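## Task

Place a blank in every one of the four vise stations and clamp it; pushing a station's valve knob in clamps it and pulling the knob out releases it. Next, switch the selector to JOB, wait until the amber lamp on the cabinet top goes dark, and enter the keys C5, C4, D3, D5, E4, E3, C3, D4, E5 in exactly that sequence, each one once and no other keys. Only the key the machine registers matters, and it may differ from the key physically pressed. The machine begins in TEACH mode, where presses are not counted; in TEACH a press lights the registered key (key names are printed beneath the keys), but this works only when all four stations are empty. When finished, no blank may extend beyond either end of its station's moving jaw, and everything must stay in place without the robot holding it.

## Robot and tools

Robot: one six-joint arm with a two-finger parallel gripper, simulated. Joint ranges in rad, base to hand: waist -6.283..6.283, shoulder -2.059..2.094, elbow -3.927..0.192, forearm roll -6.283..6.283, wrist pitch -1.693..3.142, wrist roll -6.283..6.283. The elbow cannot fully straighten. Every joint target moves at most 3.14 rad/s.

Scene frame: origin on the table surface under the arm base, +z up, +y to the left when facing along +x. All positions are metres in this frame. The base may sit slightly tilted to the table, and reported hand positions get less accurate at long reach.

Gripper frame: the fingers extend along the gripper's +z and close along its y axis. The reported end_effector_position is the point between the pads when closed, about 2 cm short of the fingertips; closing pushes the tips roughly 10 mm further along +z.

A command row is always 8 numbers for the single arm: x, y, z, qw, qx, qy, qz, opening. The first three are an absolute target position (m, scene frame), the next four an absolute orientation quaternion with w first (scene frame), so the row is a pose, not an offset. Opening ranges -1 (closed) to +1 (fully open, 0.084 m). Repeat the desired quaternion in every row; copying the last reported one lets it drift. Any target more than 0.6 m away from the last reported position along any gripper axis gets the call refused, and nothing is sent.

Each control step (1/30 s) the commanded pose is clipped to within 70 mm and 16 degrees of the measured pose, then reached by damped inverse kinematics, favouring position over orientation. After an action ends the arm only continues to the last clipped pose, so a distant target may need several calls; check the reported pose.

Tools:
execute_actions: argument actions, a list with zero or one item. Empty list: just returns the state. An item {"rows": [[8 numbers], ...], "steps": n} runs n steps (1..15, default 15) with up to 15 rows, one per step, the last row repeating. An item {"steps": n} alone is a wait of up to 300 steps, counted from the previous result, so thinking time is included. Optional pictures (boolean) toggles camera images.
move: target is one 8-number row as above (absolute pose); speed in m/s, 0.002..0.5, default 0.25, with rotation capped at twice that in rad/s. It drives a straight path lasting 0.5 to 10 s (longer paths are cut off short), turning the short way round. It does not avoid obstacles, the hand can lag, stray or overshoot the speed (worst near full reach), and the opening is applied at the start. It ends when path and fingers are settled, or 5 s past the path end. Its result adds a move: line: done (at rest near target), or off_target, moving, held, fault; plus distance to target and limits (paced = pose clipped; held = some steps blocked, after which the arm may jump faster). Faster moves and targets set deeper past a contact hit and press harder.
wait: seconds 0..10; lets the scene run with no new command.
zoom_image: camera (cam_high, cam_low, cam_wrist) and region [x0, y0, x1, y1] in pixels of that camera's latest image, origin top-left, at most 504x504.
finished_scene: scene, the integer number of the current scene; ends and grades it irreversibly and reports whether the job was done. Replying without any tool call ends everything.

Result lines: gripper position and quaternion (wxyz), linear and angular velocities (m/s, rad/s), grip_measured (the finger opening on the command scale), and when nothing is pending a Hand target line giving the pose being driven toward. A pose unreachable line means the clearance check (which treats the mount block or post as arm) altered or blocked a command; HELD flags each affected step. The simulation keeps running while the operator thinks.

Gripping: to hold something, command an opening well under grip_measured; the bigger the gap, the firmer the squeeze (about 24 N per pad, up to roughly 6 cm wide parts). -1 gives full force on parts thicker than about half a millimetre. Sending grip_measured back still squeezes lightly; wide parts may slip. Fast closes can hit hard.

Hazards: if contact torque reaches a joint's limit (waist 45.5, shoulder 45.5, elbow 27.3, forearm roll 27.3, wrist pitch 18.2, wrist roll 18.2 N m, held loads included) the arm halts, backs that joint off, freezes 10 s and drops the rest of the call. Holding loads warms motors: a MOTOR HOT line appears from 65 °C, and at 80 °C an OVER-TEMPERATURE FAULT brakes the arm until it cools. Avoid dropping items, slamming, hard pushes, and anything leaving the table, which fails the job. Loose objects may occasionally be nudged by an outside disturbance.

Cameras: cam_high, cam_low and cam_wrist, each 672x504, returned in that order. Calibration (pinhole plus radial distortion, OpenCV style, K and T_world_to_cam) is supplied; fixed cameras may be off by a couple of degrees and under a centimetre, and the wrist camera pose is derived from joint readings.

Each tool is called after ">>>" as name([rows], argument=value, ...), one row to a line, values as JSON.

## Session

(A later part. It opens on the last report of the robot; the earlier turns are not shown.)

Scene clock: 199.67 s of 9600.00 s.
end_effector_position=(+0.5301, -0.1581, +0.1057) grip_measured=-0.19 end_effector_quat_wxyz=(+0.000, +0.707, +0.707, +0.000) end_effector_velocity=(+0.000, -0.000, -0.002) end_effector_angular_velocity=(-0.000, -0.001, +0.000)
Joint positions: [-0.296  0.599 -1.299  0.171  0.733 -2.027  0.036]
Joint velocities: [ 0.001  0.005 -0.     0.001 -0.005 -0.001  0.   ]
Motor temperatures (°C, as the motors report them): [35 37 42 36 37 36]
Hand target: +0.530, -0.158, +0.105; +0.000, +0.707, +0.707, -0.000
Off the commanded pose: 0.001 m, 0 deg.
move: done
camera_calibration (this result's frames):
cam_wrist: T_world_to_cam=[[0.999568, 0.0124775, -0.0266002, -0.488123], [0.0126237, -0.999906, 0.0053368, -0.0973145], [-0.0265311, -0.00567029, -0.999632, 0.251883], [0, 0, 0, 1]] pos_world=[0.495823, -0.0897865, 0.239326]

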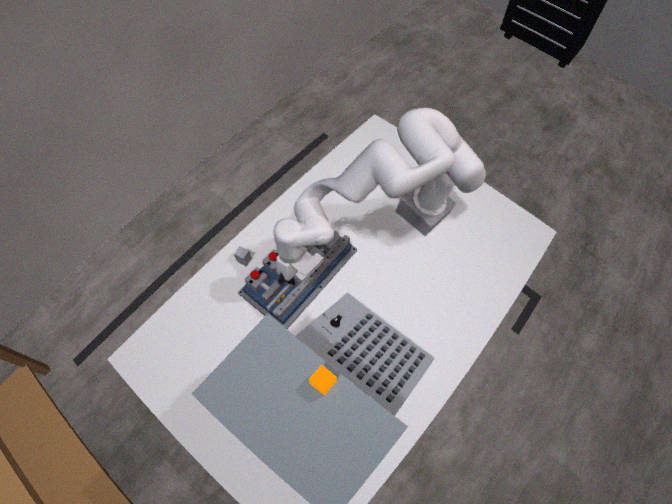

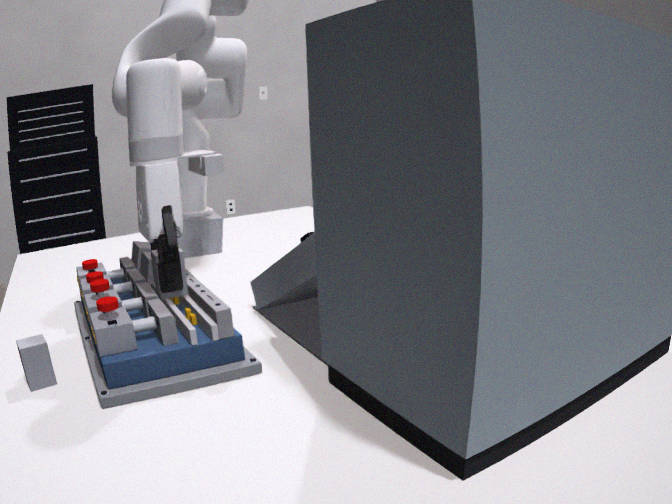

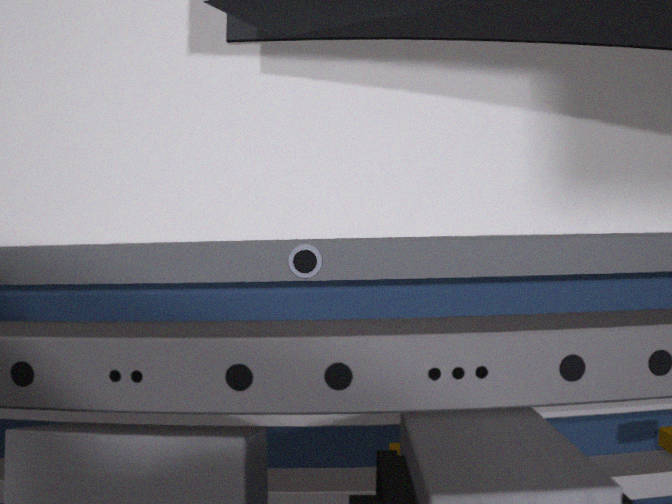

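>>> move(target=[0.53,-0.162,0.094,0,0.707,0.707,0,-0.6], speed=0.015)

>>> move(target=[0.53,-0.155,0.093,0,0.707,0.707,0,-0.6], speed=0.008)

Scene clock: 205.40 s of 9600.00 s.
end_effector_position=(+0.5333, -0.1627, +0.0981) grip_measured=-0.19 end_effector_quat_wxyz=(+0.005, +0.707, +0.707, +0.002) end_effector_velocity=(-0.001, +0.000, +0.000) end_effector_angular_velocity=(+0.001, +0.002, -0.000)
Joint positions: [-0.299  0.623 -1.309  0.176  0.711 -2.036  0.036]
Joint velocities: [-0.    -0.002  0.002  0.001  0.002 -0.001 -0.   ]
Motor temperatures (°C, as the motors report them): [35 37 42 36 37 36]
Hand target: +0.530, -0.162, +0.094; +0.000, +0.707, +0.707, -0.000
Off the commanded pose: 0.005 m, 1 deg.
After step 90, 1.60 s passed at rest.
move: off_target
camera_calibration (this result's frames):
cam_wrist: T_world_to_cam=[[0.999757, 0.0133352, -0.0175348, -0.492362], [0.0134873, -0.999872, 0.00858298, -0.102751], [-0.0174181, -0.00881739, -0.999809, 0.238994], [0, 0, 0, 1]] pos_world=[0.497792, -0.0940647, 0.231197]

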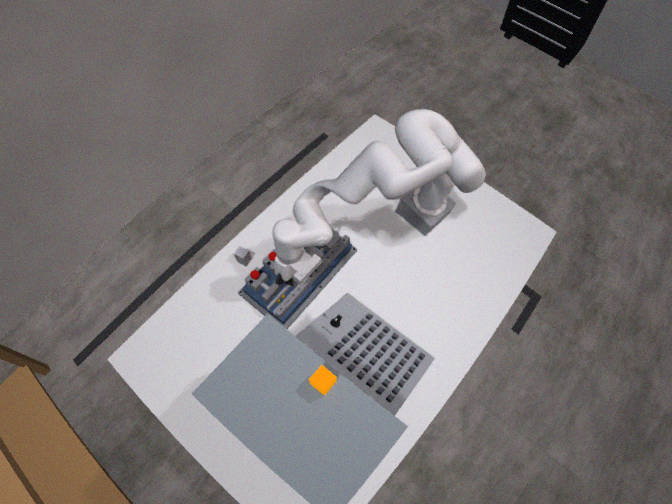

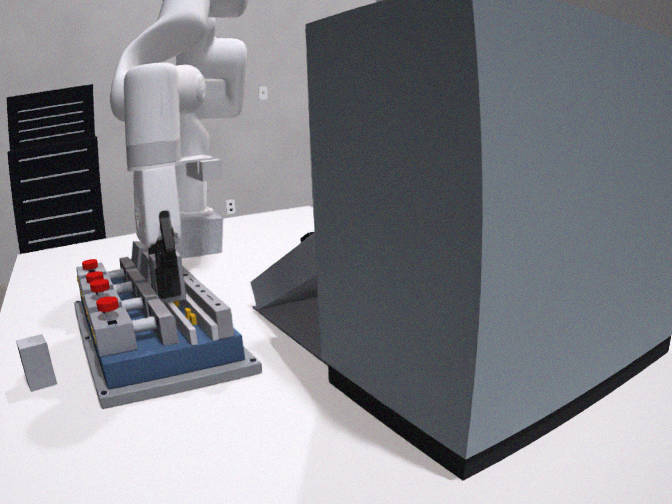

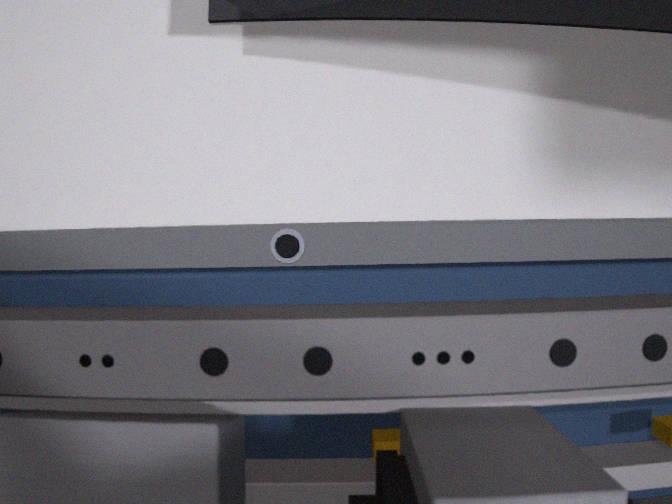

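Scene clock: 206.87 s of 9600.00 s.
end_effector_position=(+0.5338, -0.1558, +0.0980) grip_measured=-0.19 end_effector_quat_wxyz=(+0.005, +0.707, +0.708, +0.002) end_effector_velocity=(+0.000, +0.000, -0.000) end_effector_angular_velocity=(-0.001, -0.001, +0.000)
Joint positions: [-0.287  0.616 -1.3    0.177  0.707 -2.026  0.036]
Joint velocities: [ 0.001 -0.001  0.001 -0.001 -0.002  0.001  0.   ]
Motor temperatures (°C, as the motors report them): [35 37 42 36 37 36]
Hand target: +0.530, -0.155, +0.093; +0.000, +0.707, +0.707, -0.000
Off the commanded pose: 0.006 m, 1 deg.
move: off_target
camera_calibration (this result's frames):
cam_wrist: T_world_to_cam=[[0.999758, 0.0137136, -0.0171861, -0.492876], [0.0138596, -0.999869, 0.00840887, -0.0959684], [-0.0170685, -0.00864503, -0.999817, 0.238791], [0, 0, 0, 1]] pos_world=[0.498163, -0.0871324, 0.231083]

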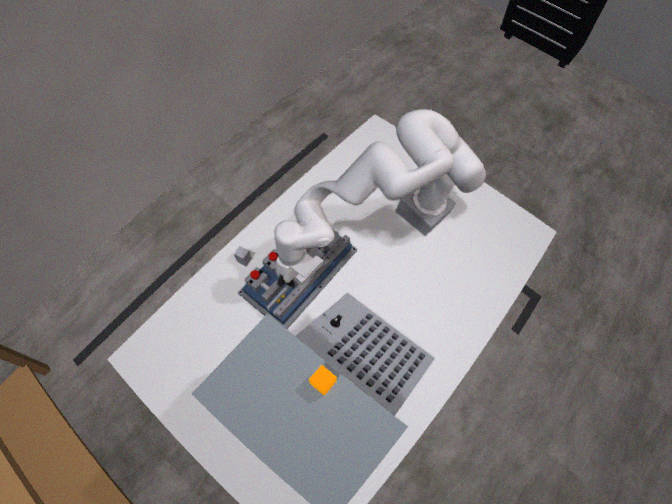

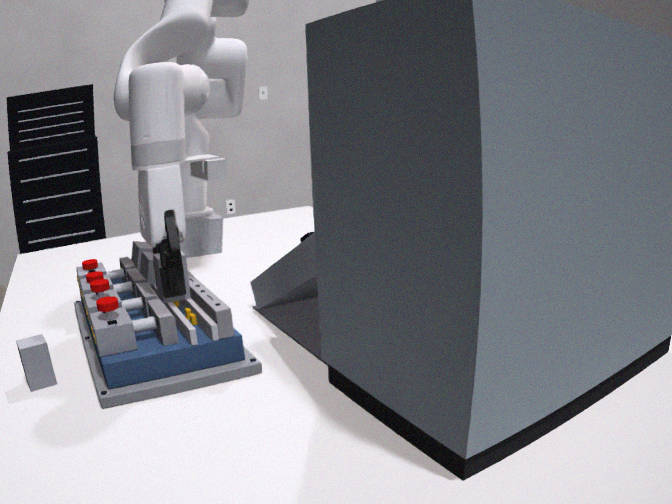

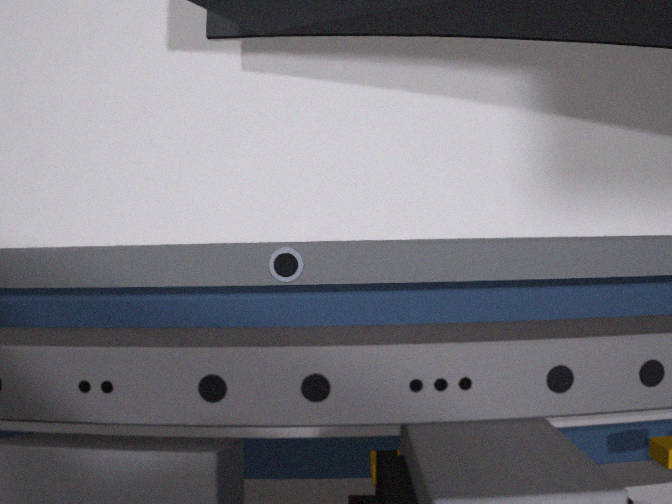

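>>> execute_actions([
  {"rows":[[0.531,-0.156,0.099,0,0.707,0.707,0,-0.6],[0.531,-0.156,0.099,0,0.707,0.707,0,-0.6],[0.531,-0.156,0.099,0,0.707,0.707,0,-0.6],[0.531,-0.156,0.099,0,0.707,0.707,0,-0.1],[0.531,-0.156,0.099,0,0.707,0.707,0,0.0],[0.531,-0.156,0.099,0,0.707,0.707,0,0.1],[0.531,-0.156,0.1,0,0.707,0.707,0,0.2]],"steps":15},
], pictures=false)

>>> move(target=[0.531,-0.175,0.22,0,0.707,0.707,0,0.3], speed=0.1)

>>> zoom_image(camera="cam_low", region=[70,225,250,360])

Scene clock: 210.53 s of 9600.00 s.
end_effector_position=(+0.5292, -0.1549, +0.0977) grip_measured=+0.19 end_effector_quat_wxyz=(-0.003, +0.707, +0.707, -0.001) end_effector_velocity=(+0.014, -0.008, +0.018) end_effector_angular_velocity=(-0.017, -0.042, -0.001)
Joint positions: [-0.289  0.613 -1.298  0.174  0.725 -2.025  0.052]
Joint velocities: [-0.008 -0.016 -0.022 -0.003 -0.007 -0.     0.   ]
Motor temperatures (°C, as the motors report them): [35 37 42 36 37 36]
Hand target: +0.531, -0.156, +0.100; +0.000, +0.707, +0.707, -0.000
Off the commanded pose: 0.003 m, 0 deg.
Steps of this call (steps 1 to 90: nothing new was sent; then 0.17 s passed at rest; steps 91 to 105: all 15 steps of this action). Readings (end_effector_position):
91: (+0.5338, -0.1557, +0.0980)
92: (+0.5337, -0.1557, +0.0983)
94: (+0.5332, -0.1558, +0.0984)
98: (+0.5233, -0.1517, +0.0895)
105: the state above

Scene clock: 212.40 s of 9600.00 s.
end_effector_position=(+0.5310, -0.1748, +0.2189) grip_measured=+0.29 end_effector_quat_wxyz=(-0.001, +0.707, +0.707, +0.000) end_effector_velocity=(+0.000, -0.001, +0.004) end_effector_angular_velocity=(+0.001, +0.001, +0.001)
Joint positions: [-0.353  0.439 -1.404  0.135  1.004 -2.03   0.056]
Joint velocities: [-0.002 -0.004 -0.008 -0.001  0.012 -0.001  0.   ]
Motor temperatures (°C, as the motors report them): [35 37 42 36 37 36]
Hand target: +0.531, -0.175, +0.220; -0.000, +0.707, +0.707, +0.000
Off the commanded pose: 0.001 m, 0 deg.
move: done
camera_calibration (this result's frames):
cam_wrist: T_world_to_cam=[[0.999523, 0.0128892, -0.0280743, -0.48542], [0.0130042, -0.999908, 0.00391736, -0.114548], [-0.0280212, -0.00428058, -0.999598, 0.365967], [0, 0, 0, 1]] pos_world=[0.496933, -0.106714, 0.352641]

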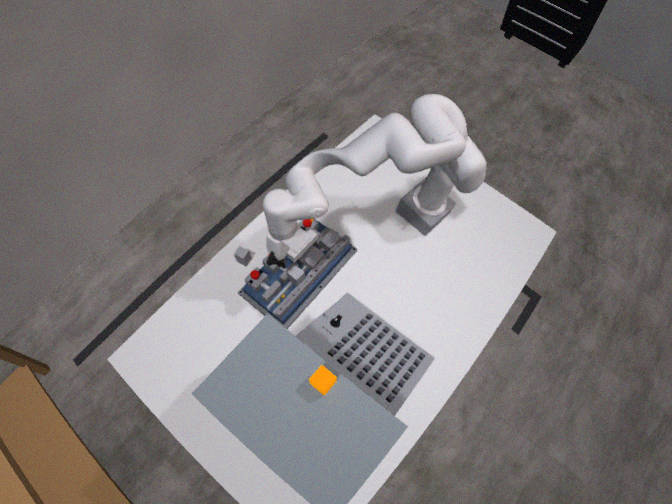

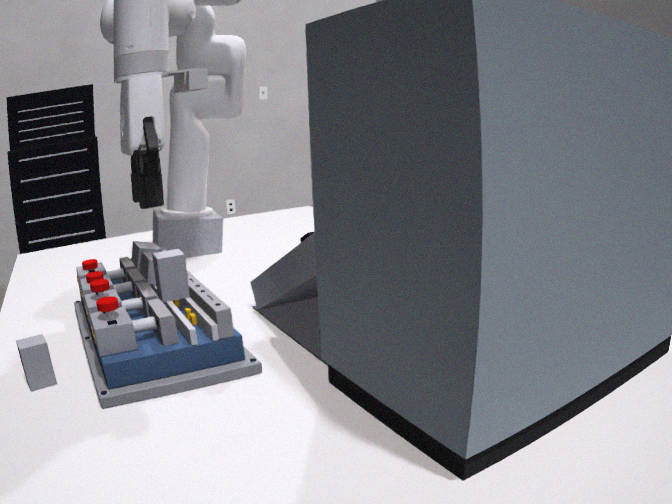

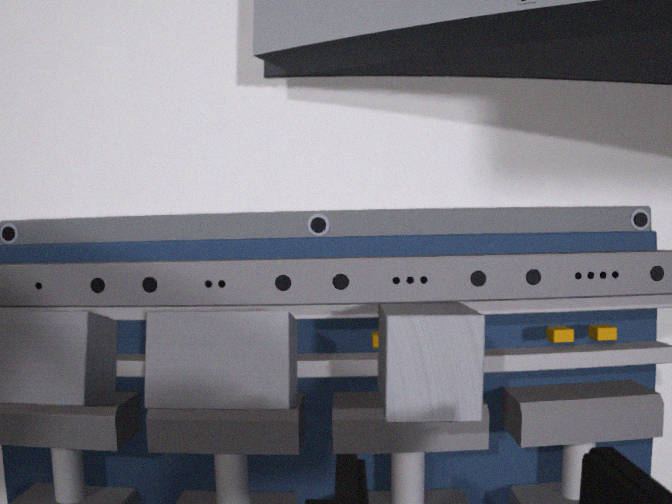

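Region (70, 225, 250, 360) of cam_low's 672x504 image, scaled by 2.800, with more detail than that image has; it fills the top 378 rows of this view, and the rest is white.

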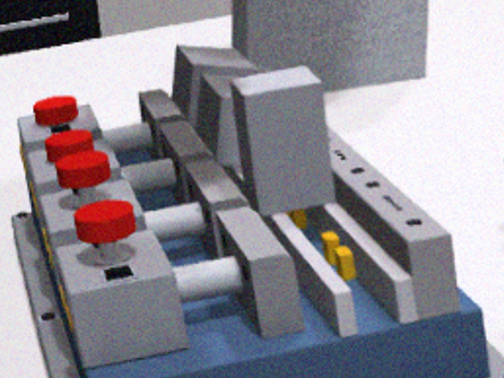

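>>> move(target=[0.45,-0.27,0.25,0,0.707,0.707,0,0.3])

Scene clock: 215.67 s of 9600.00 s.
end_effector_position=(+0.4502, -0.2692, +0.2498) grip_measured=+0.29 end_effector_quat_wxyz=(-0.000, +0.707, +0.707, +0.000) end_effector_velocity=(-0.002, -0.003, +0.001) end_effector_angular_velocity=(-0.001, -0.002, -0.002)
Joint positions: [-0.577  0.334 -1.31   0.12   1.038 -2.244  0.056]
Joint velocities: [-0.006 -0.002 -0.    -0.     0.001 -0.004 -0.   ]
Motor temperatures (°C, as the motors report them): [35 37 42 36 37 36]
Hand target: +0.450, -0.270, +0.250; +0.000, +0.707, +0.707, +0.000
Off the commanded pose: 0.001 m, 0 deg.
move: done
camera_calibration (this result's frames):
cam_wrist: T_world_to_cam=[[0.999549, 0.0130858, -0.027011, -0.40277], [0.0132085, -0.999903, 0.00437101, -0.208246], [-0.0269512, -0.00472582, -0.999626, 0.393618], [0, 0, 0, 1]] pos_world=[0.415948, -0.201095, 0.383502]

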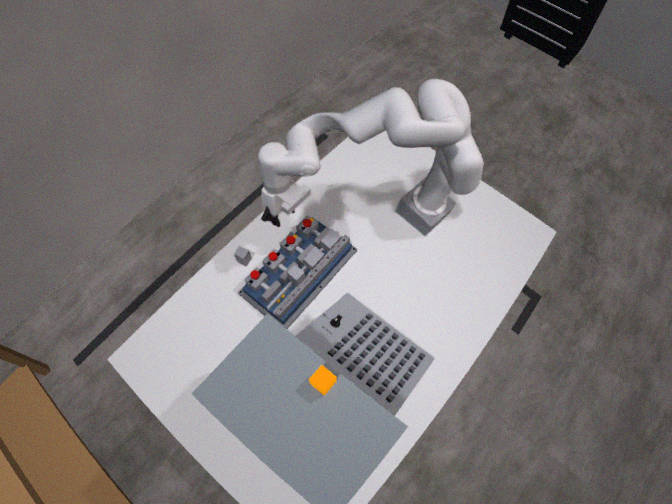

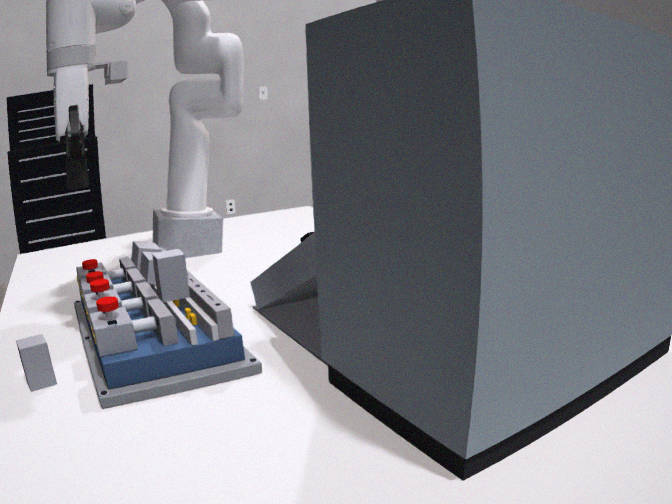

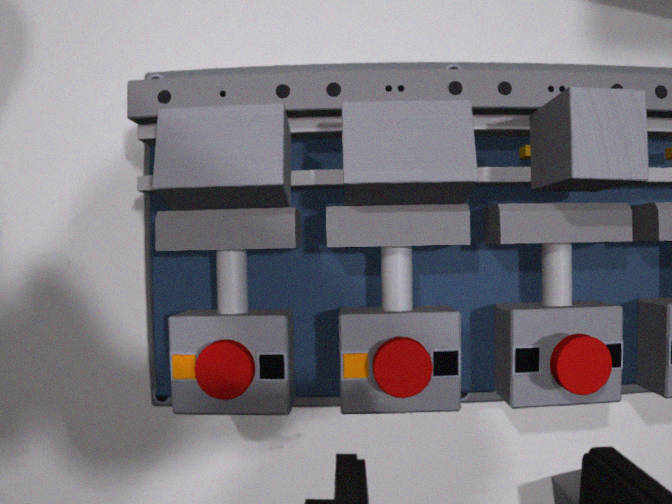

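>>> zoom_image(camera="cam_wrist", region=[120,60,672,420])

>>> zoom_image(camera="cam_low", region=[110,235,210,310])

Region (120, 60, 672, 420) is 552x360 pixels. A region can be at most 504 by 504 pixels.

Region (110, 235, 210, 310) of cam_low's 672x504 image, scaled by 5.040, with more detail than that image has; it fills the top 378 rows of this view, and the rest is white.

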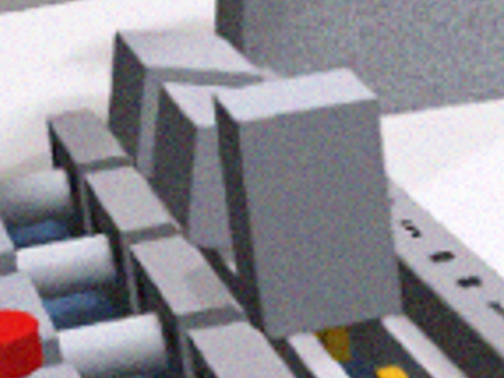

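>>> move(target=[0.445,-0.262,0.14,0,0.707,0.707,0,0.3], speed=0.15)

>>> move(target=[0.445,-0.262,0.106,0,0.707,0.707,0,0.3], speed=0.04)

>>> execute_actions([
  {"rows":[[0.445,-0.262,0.106,0,0.707,0.707,0,-0.7]],"steps":15},
], pictures=false)

>>> move(target=[0.445,-0.262,0.118,0,0.707,0.707,0,-0.7], speed=0.03)

Scene clock: 226.77 s of 9600.00 s.
end_effector_position=(+0.4450, -0.2621, +0.1410) grip_measured=+0.29 end_effector_quat_wxyz=(+0.001, +0.707, +0.707, -0.000) end_effector_velocity=(-0.002, +0.002, -0.007) end_effector_angular_velocity=(+0.005, +0.007, -0.001)
Joint positions: [-0.544  0.472 -1.169  0.152  0.757 -2.259  0.056]
Joint velocities: [ 0.001  0.01   0.005  0.002 -0.006 -0.    -0.   ]
Motor temperatures (°C, as the motors report them): [35 37 42 36 37 36]
Hand target: +0.445, -0.262, +0.140; +0.000, +0.707, +0.707, -0.000
Off the commanded pose: 0.001 m, 0 deg.
After step 90, 6.90 s passed at rest.
move: done
camera_calibration (this result's frames):
cam_wrist: T_world_to_cam=[[0.999571, 0.0123039, -0.0265906, -0.400886], [0.012462, -0.999906, 0.00578614, -0.200422], [-0.0265169, -0.00611502, -0.99963, 0.284183], [0, 0, 0, 1]] pos_world=[0.410748, -0.193733, 0.274577]

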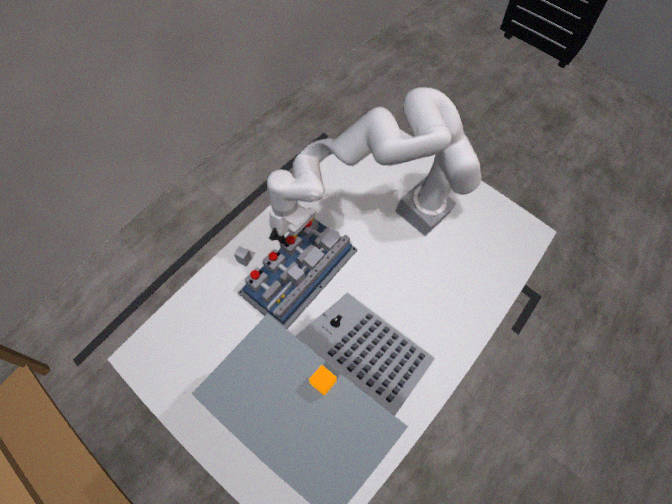

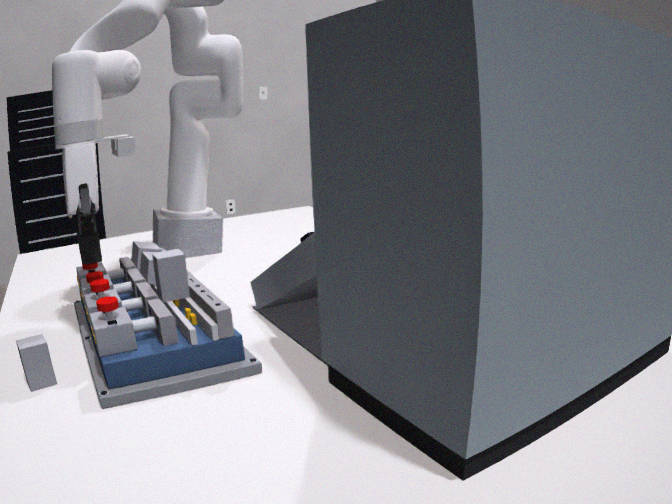

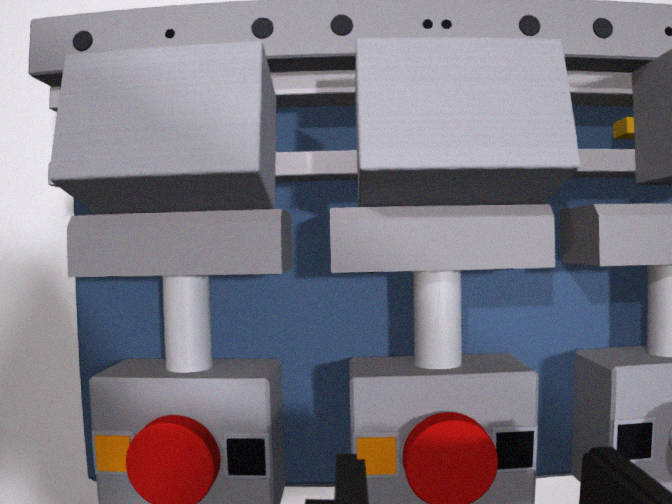

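Scene clock: 227.97 s of 9600.00 s.
end_effector_position=(+0.4450, -0.2620, +0.1065) grip_measured=+0.29 end_effector_quat_wxyz=(+0.000, +0.707, +0.707, -0.000) end_effector_velocity=(+0.001, -0.000, -0.001) end_effector_angular_velocity=(-0.001, -0.002, +0.000)
Joint positions: [-0.534  0.543 -1.162  0.167  0.68  -2.27   0.056]
Joint velocities: [ 0.001  0.004 -0.002  0.001 -0.005 -0.001 -0.   ]
Motor temperatures (°C, as the motors report them): [35 37 42 36 37 36]
Hand target: +0.445, -0.262, +0.106; +0.000, +0.707, +0.707, -0.000
Off the commanded pose: 0.000 m, 0 deg.
move: done
camera_calibration (this result's frames):
cam_wrist: T_world_to_cam=[[0.999556, 0.0125406, -0.0270193, -0.401725], [0.0126844, -0.999906, 0.00515852, -0.200212], [-0.0269521, -0.00549895, -0.999622, 0.25003], [0, 0, 0, 1]] pos_world=[0.410825, -0.193781, 0.240114]

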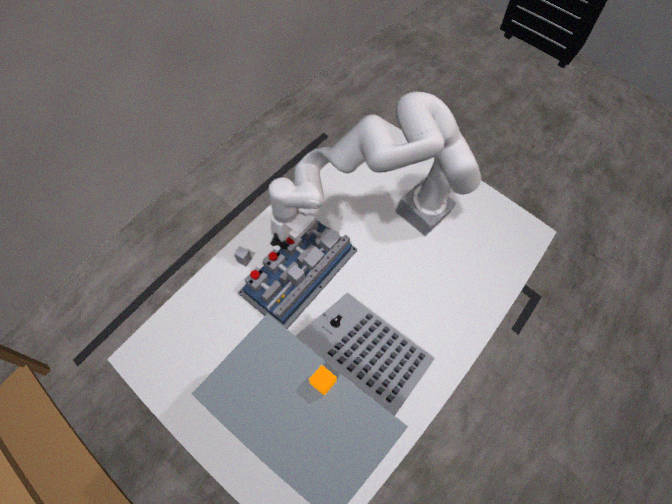

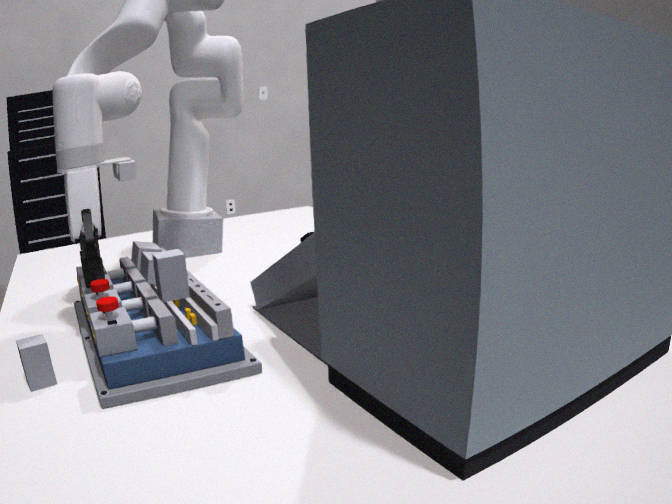

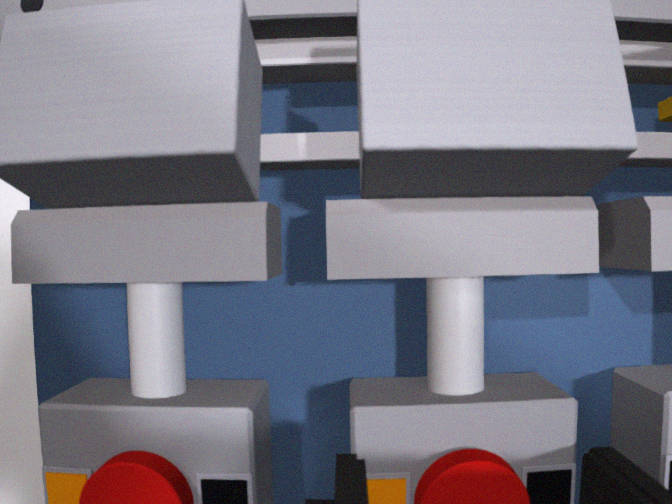

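Scene clock: 228.47 s of 9600.00 s.
end_effector_position=(+0.4444, -0.2624, +0.1069) grip_measured=-0.39 end_effector_quat_wxyz=(-0.000, +0.707, +0.707, -0.000) end_effector_velocity=(+0.000, +0.000, -0.001) end_effector_angular_velocity=(+0.001, +0.000, +0.001)
Joint positions: [-0.535  0.541 -1.162  0.167  0.682 -2.27   0.027]
Joint velocities: [ 0.001  0.002 -0.001  0.    -0.    -0.001 -0.   ]
Motor temperatures (°C, as the motors report them): [35 37 42 36 37 36]
Hand target: +0.445, -0.262, +0.106; -0.000, +0.707, +0.707, -0.000
Off the commanded pose: 0.001 m, 0 deg.
Steps of this call (steps 1 to 15: all 15 steps of this action). Readings (end_effector_position):
1: (+0.4451, -0.2621, +0.1064)
2: (+0.4451, -0.2621, +0.1064)
4: (+0.4457, -0.2623, +0.1069)
8: (+0.4442, -0.2624, +0.1070)
15: the state above

Scene clock: 229.50 s of 9600.00 s.
end_effector_position=(+0.4445, -0.2620, +0.1172) grip_measured=-0.39 end_effector_quat_wxyz=(-0.001, +0.707, +0.707, -0.000) end_effector_velocity=(+0.000, +0.000, +0.003) end_effector_angular_velocity=(-0.000, -0.001, +0.000)
Joint positions: [-0.538  0.519 -1.163  0.162  0.706 -2.266  0.027]
Joint velocities: [-0.    -0.006 -0.    -0.001  0.006  0.    -0.   ]
Motor temperatures (°C, as the motors report them): [35 37 43 36 37 36]
Hand target: +0.445, -0.262, +0.118; -0.000, +0.707, +0.707, +0.000
Off the commanded pose: 0.001 m, 0 deg.
move: done
camera_calibration (this result's frames):
cam_wrist: T_world_to_cam=[[0.99952, 0.0122577, -0.028465, -0.400765], [0.0123797, -0.999915, 0.00411263, -0.199977], [-0.0284122, -0.00446304, -0.999586, 0.261676], [0, 0, 0, 1]] pos_world=[0.410482, -0.193879, 0.250982]

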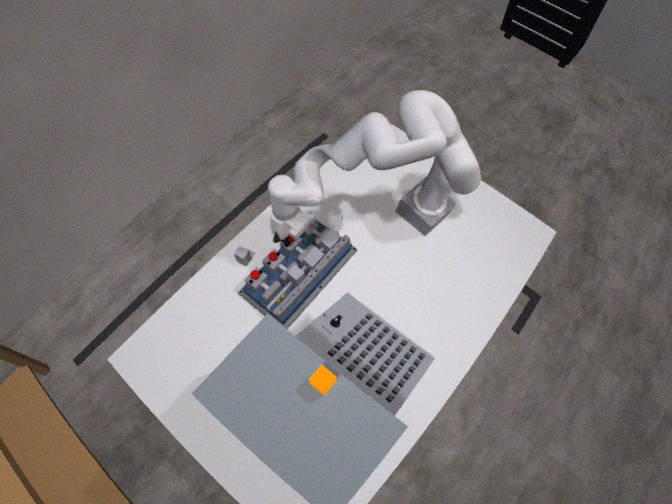

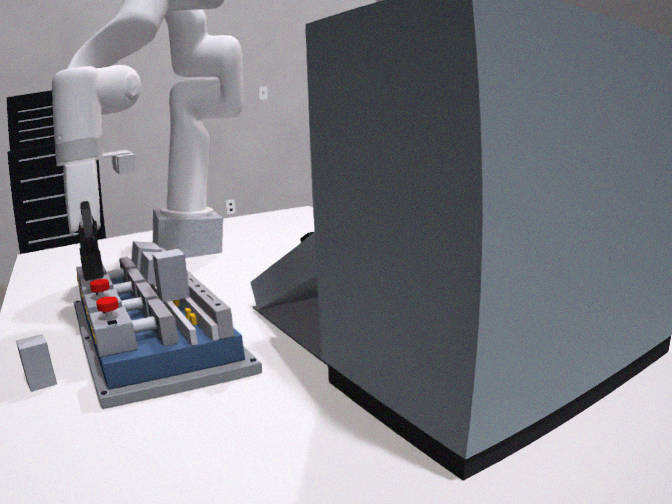

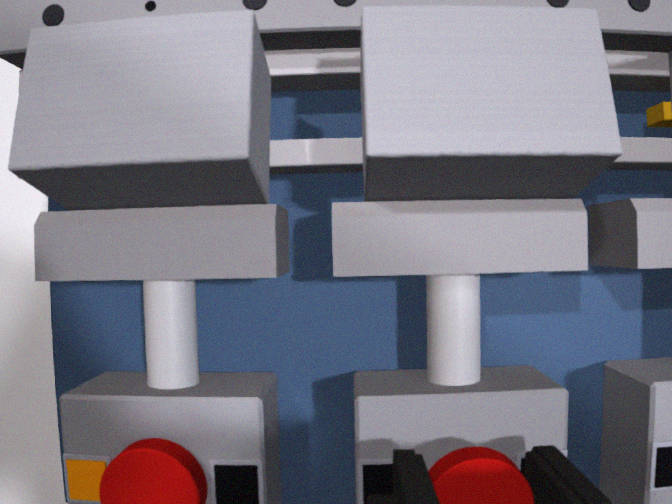

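>>> execute_actions([
  {"rows":[[0.445,-0.262,0.118,0,0.707,0.707,0,0.4]],"steps":12},
], pictures=false)

>>> move(target=[0.445,-0.2,0.16,0.074,0.703,0.703,-0.074,0.75], speed=0.15)

>>> move(target=[0.446,-0.144,0.135,0.074,0.703,0.703,-0.074,0.75], speed=0.1)

>>> move(target=[0.446,-0.151,0.102,0.074,0.703,0.703,-0.074,0.75], speed=0.04)

>>> execute_actions([
  {"rows":[[0.446,-0.151,0.102,0.074,0.703,0.703,-0.074,-0.2]],"steps":15},
], pictures=false)

>>> move(target=[0.445,-0.153,0.108,0,0.707,0.707,0,-0.2], speed=0.03)

>>> zoom_image(camera="cam_low", region=[90,215,220,312])

Scene clock: 233.20 s of 9600.00 s.
end_effector_position=(+0.4459, -0.2616, +0.1186) grip_measured=+0.39 end_effector_quat_wxyz=(+0.001, +0.707, +0.708, +0.000) end_effector_velocity=(-0.006, -0.003, -0.004) end_effector_angular_velocity=(+0.005, +0.011, -0.007)
Joint positions: [-0.536  0.518 -1.164  0.163  0.706 -2.266  0.061]
Joint velocities: [-0.01   0.005  0.005 -0.004  0.003  0.     0.   ]
Motor temperatures (°C, as the motors report them): [35 37 43 36 37 36]
Hand target: +0.445, -0.262, +0.118; -0.000, +0.707, +0.707, +0.000
Off the commanded pose: 0.001 m, 0 deg.
Steps of this call (steps 1 to 99: nothing new was sent; steps 100 to 111: all 12 steps of this action). Readings (end_effector_position):
100: (+0.4450, -0.2620, +0.1180)
101: (+0.4470, -0.2615, +0.1191)
103: (+0.4511, -0.2617, +0.1228)
107: (+0.4484, -0.2616, +0.1208)
111: the state above

Scene clock: 234.60 s of 9600.00 s.
end_effector_position=(+0.4450, -0.2004, +0.1596) grip_measured=+0.75 end_effector_quat_wxyz=(+0.074, +0.703, +0.703, -0.073) end_effector_velocity=(+0.000, +0.002, +0.002) end_effector_angular_velocity=(-0.012, +0.001, -0.002)
Joint positions: [-0.383  0.287 -0.948 -0.136  0.618 -1.875  0.075]
Joint velocities: [ 0.007 -0.009  0.005 -0.02   0.003  0.025 -0.   ]
Motor temperatures (°C, as the motors report them): [35 37 43 36 37 36]
Hand target: +0.445, -0.200, +0.160; +0.074, +0.703, +0.703, -0.074
Off the commanded pose: 0.001 m, 0 deg.
move: done
camera_calibration (this result's frames):
cam_wrist: T_world_to_cam=[[0.999553, 0.00682666, -0.0290916, -0.401835], [0.0128276, -0.977315, 0.211404, -0.16733], [-0.0269884, -0.211683, -0.976966, 0.258566], [0, 0, 0, 1]] pos_world=[0.41078, -0.106057, 0.276294]

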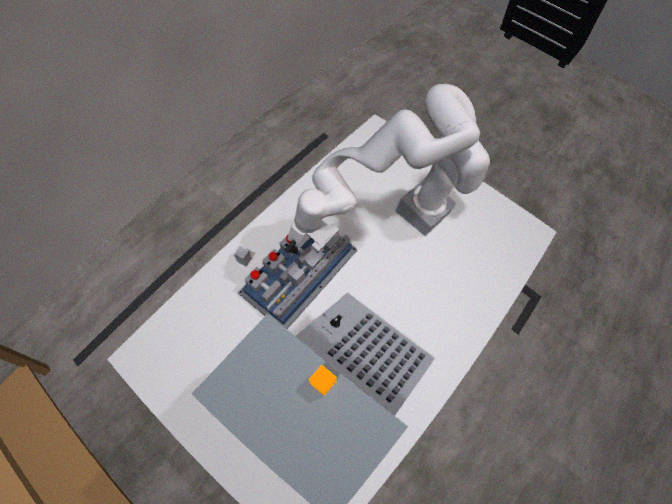

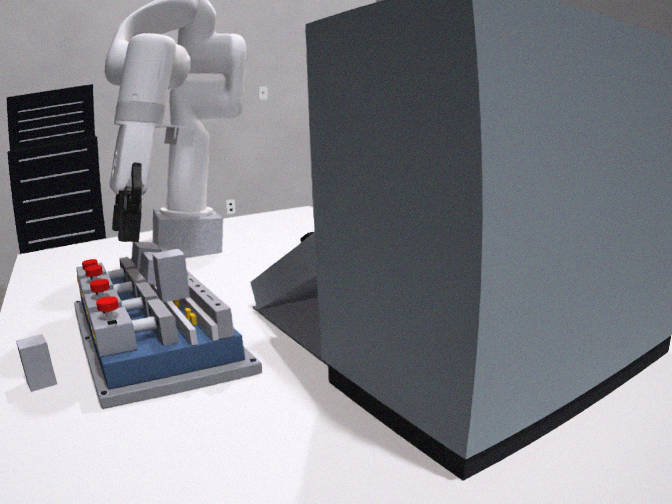

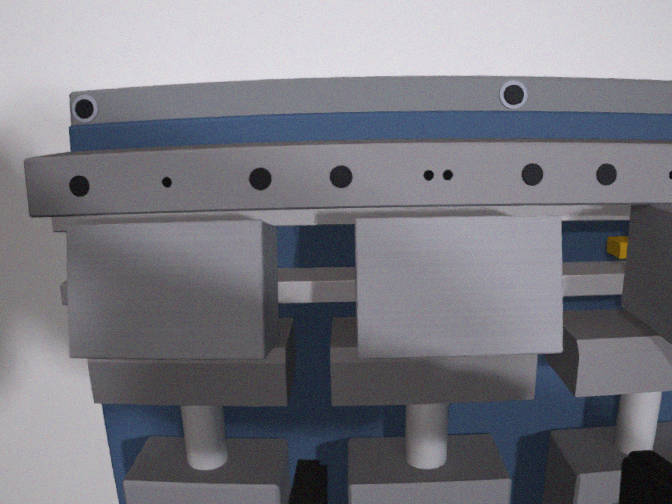

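Scene clock: 235.67 s of 9600.00 s.
end_effector_position=(+0.4461, -0.1444, +0.1353) grip_measured=+0.75 end_effector_quat_wxyz=(+0.074, +0.703, +0.703, -0.074) end_effector_velocity=(-0.001, +0.002, -0.002) end_effector_angular_velocity=(-0.000, +0.003, -0.001)
Joint positions: [-0.268  0.278 -0.871 -0.161  0.561 -1.735  0.075]
Joint velocities: [ 0.005  0.     0.003 -0.002  0.     0.007 -0.   ]
Motor temperatures (°C, as the motors report them): [35 37 43 36 37 36]
Hand target: +0.446, -0.144, +0.135; +0.074, +0.703, +0.703, -0.074
Off the commanded pose: 0.001 m, 0 deg.
move: done
camera_calibration (this result's frames):
cam_wrist: T_world_to_cam=[[0.999551, 0.00641292, -0.0292717, -0.404047], [0.0125088, -0.976948, 0.213111, -0.107503], [-0.0272303, -0.213381, -0.976589, 0.246474], [0, 0, 0, 1]] pos_world=[0.411922, -0.0498406, 0.251787]

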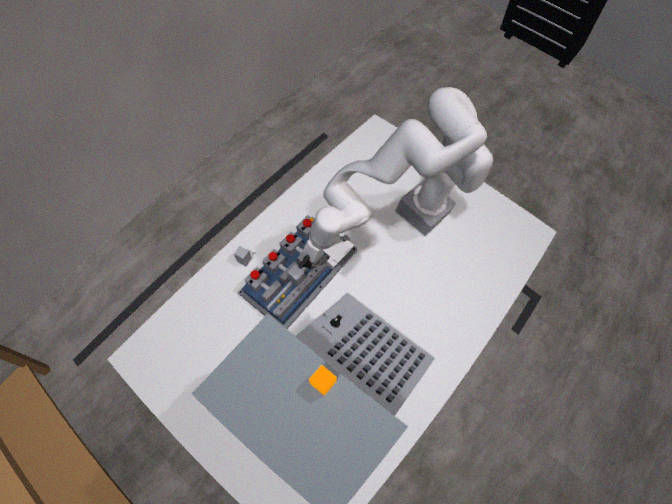

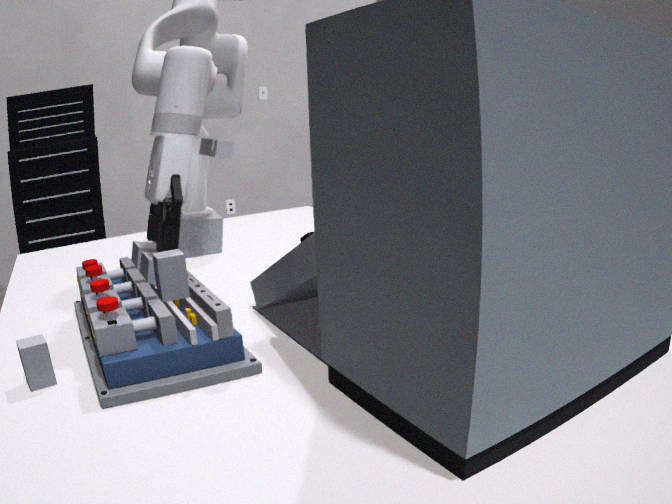

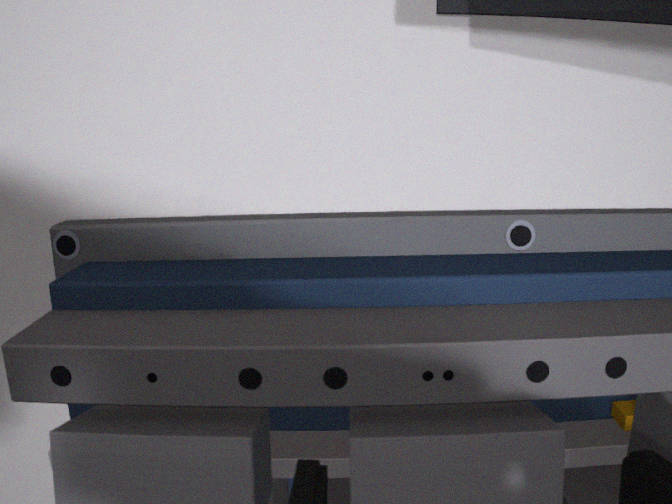

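Scene clock: 236.83 s of 9600.00 s.
end_effector_position=(+0.4460, -0.1509, +0.1025) grip_measured=+0.75 end_effector_quat_wxyz=(+0.074, +0.703, +0.703, -0.074) end_effector_velocity=(+0.001, -0.001, -0.002) end_effector_angular_velocity=(-0.001, -0.003, -0.000)
Joint positions: [-0.278  0.367 -0.875 -0.185  0.476 -1.716  0.075]
Joint velocities: [-0.001  0.006 -0.002 -0.003 -0.007  0.003 -0.   ]
Motor temperatures (°C, as the motors report them): [35 37 43 36 37 36]
Hand target: +0.446, -0.151, +0.102; +0.074, +0.703, +0.703, -0.074
Off the commanded pose: 0.000 m, 0 deg.
move: done
camera_calibration (this result's frames):
cam_wrist: T_world_to_cam=[[0.999558, 0.00663164, -0.0289685, -0.404919], [0.0126555, -0.976965, 0.213025, -0.106926], [-0.0268885, -0.213298, -0.976617, 0.212903], [0, 0, 0, 1]] pos_world=[0.411818, -0.0563655, 0.218973]

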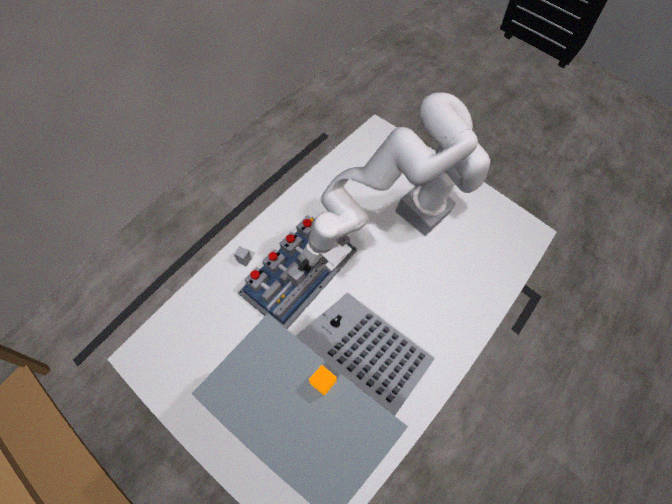

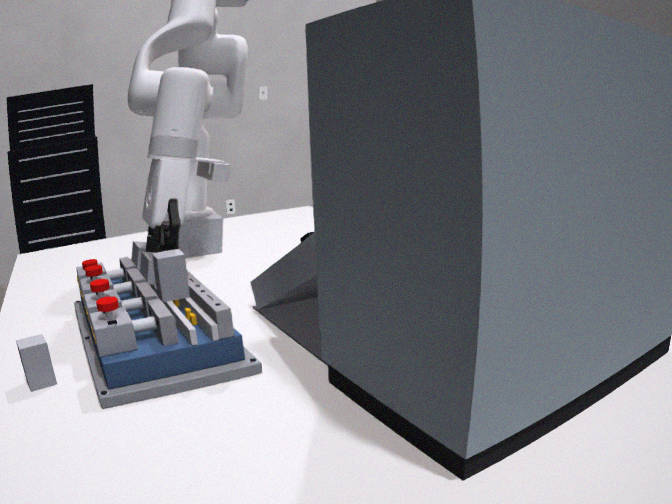

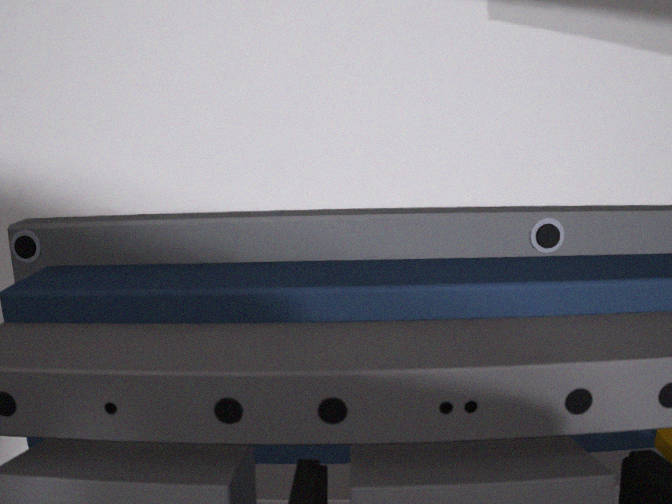

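Scene clock: 237.33 s of 9600.00 s.
end_effector_position=(+0.4459, -0.1509, +0.1022) grip_measured=+0.38 end_effector_quat_wxyz=(+0.074, +0.703, +0.703, -0.074) end_effector_velocity=(+0.001, -0.000, -0.000) end_effector_angular_velocity=(-0.000, -0.002, -0.000)
Joint positions: [-0.278  0.367 -0.875 -0.186  0.476 -1.716  0.06 ]
Joint velocities: [-0.     0.001 -0.001  0.    -0.002  0.    -0.   ]
Motor temperatures (°C, as the motors report them): [35 37 43 36 37 36]
Hand target: +0.446, -0.151, +0.102; +0.074, +0.703, +0.703, -0.074
Off the commanded pose: 0.000 m, 0 deg.
Steps of this call (steps 1 to 15: all 15 steps of this action). Readings (end_effector_position):
1: (+0.4461, -0.1510, +0.1024)
2: (+0.4461, -0.1510, +0.1024)
4: (+0.4458, -0.1509, +0.1022)
8: (+0.4458, -0.1509, +0.1022)
15: the state above

Scene clock: 241.30 s of 9600.00 s.
end_effector_position=(+0.4451, -0.1530, +0.1080) grip_measured=+0.38 end_effector_quat_wxyz=(+0.000, +0.707, +0.707, -0.001) end_effector_velocity=(-0.001, +0.000, -0.000) end_effector_angular_velocity=(+0.012, +0.003, +0.001)
Joint positions: [-0.337  0.383 -0.945  0.198  0.603 -2.105  0.06 ]
Joint velocities: [-0.003  0.002 -0.004  0.015  0.011 -0.017 -0.   ]
Motor temperatures (°C, as the motors report them): [35 37 43 36 37 36]
Hand target: +0.445, -0.153, +0.108; -0.000, +0.707, +0.707, -0.000
Off the commanded pose: 0.000 m, 0 deg.
move: done
camera_calibration (this result's frames):
cam_wrist: T_world_to_cam=[[0.999539, 0.0122281, -0.0277806, -0.403053], [0.0124055, -0.999904, 0.00622111, -0.0912056], [-0.0277018, -0.00656287, -0.999595, 0.252314], [0, 0, 0, 1]] pos_world=[0.410988, -0.0846123, 0.241583]

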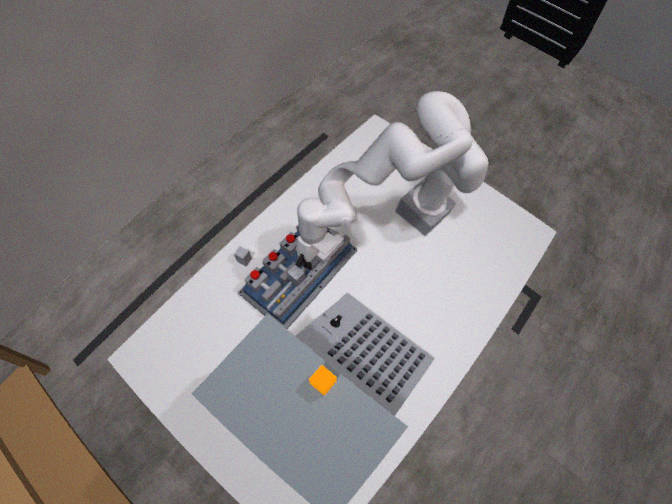

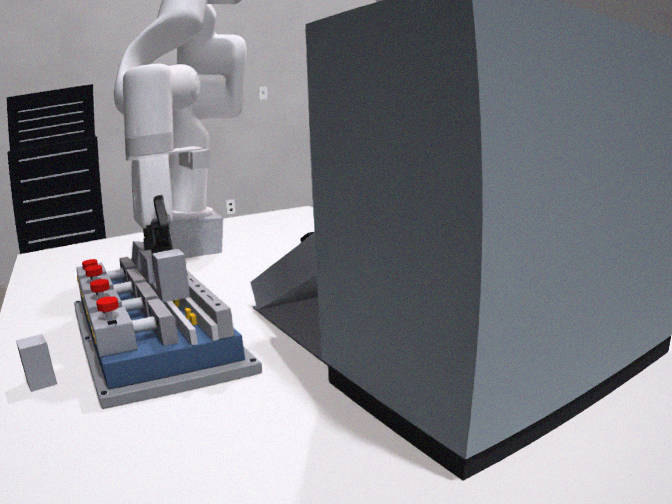

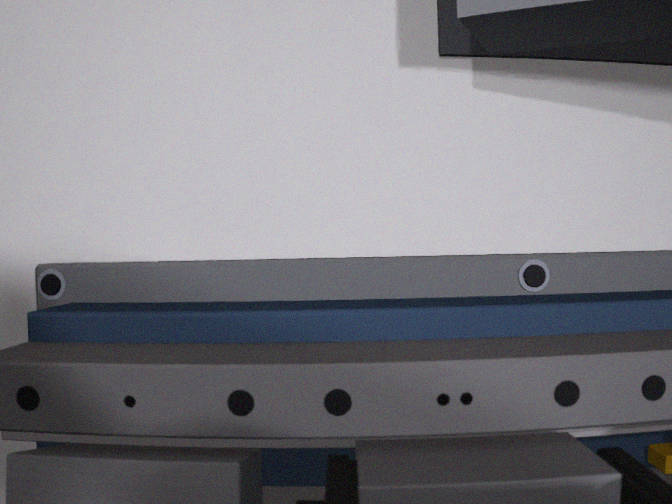

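Region (90, 215, 220, 312) of cam_low's 672x504 image, scaled by 3.877, with more detail than that image has; it fills the top 376 rows of this view, and the rest is white.

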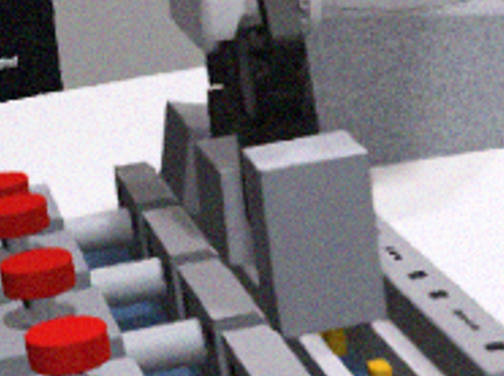

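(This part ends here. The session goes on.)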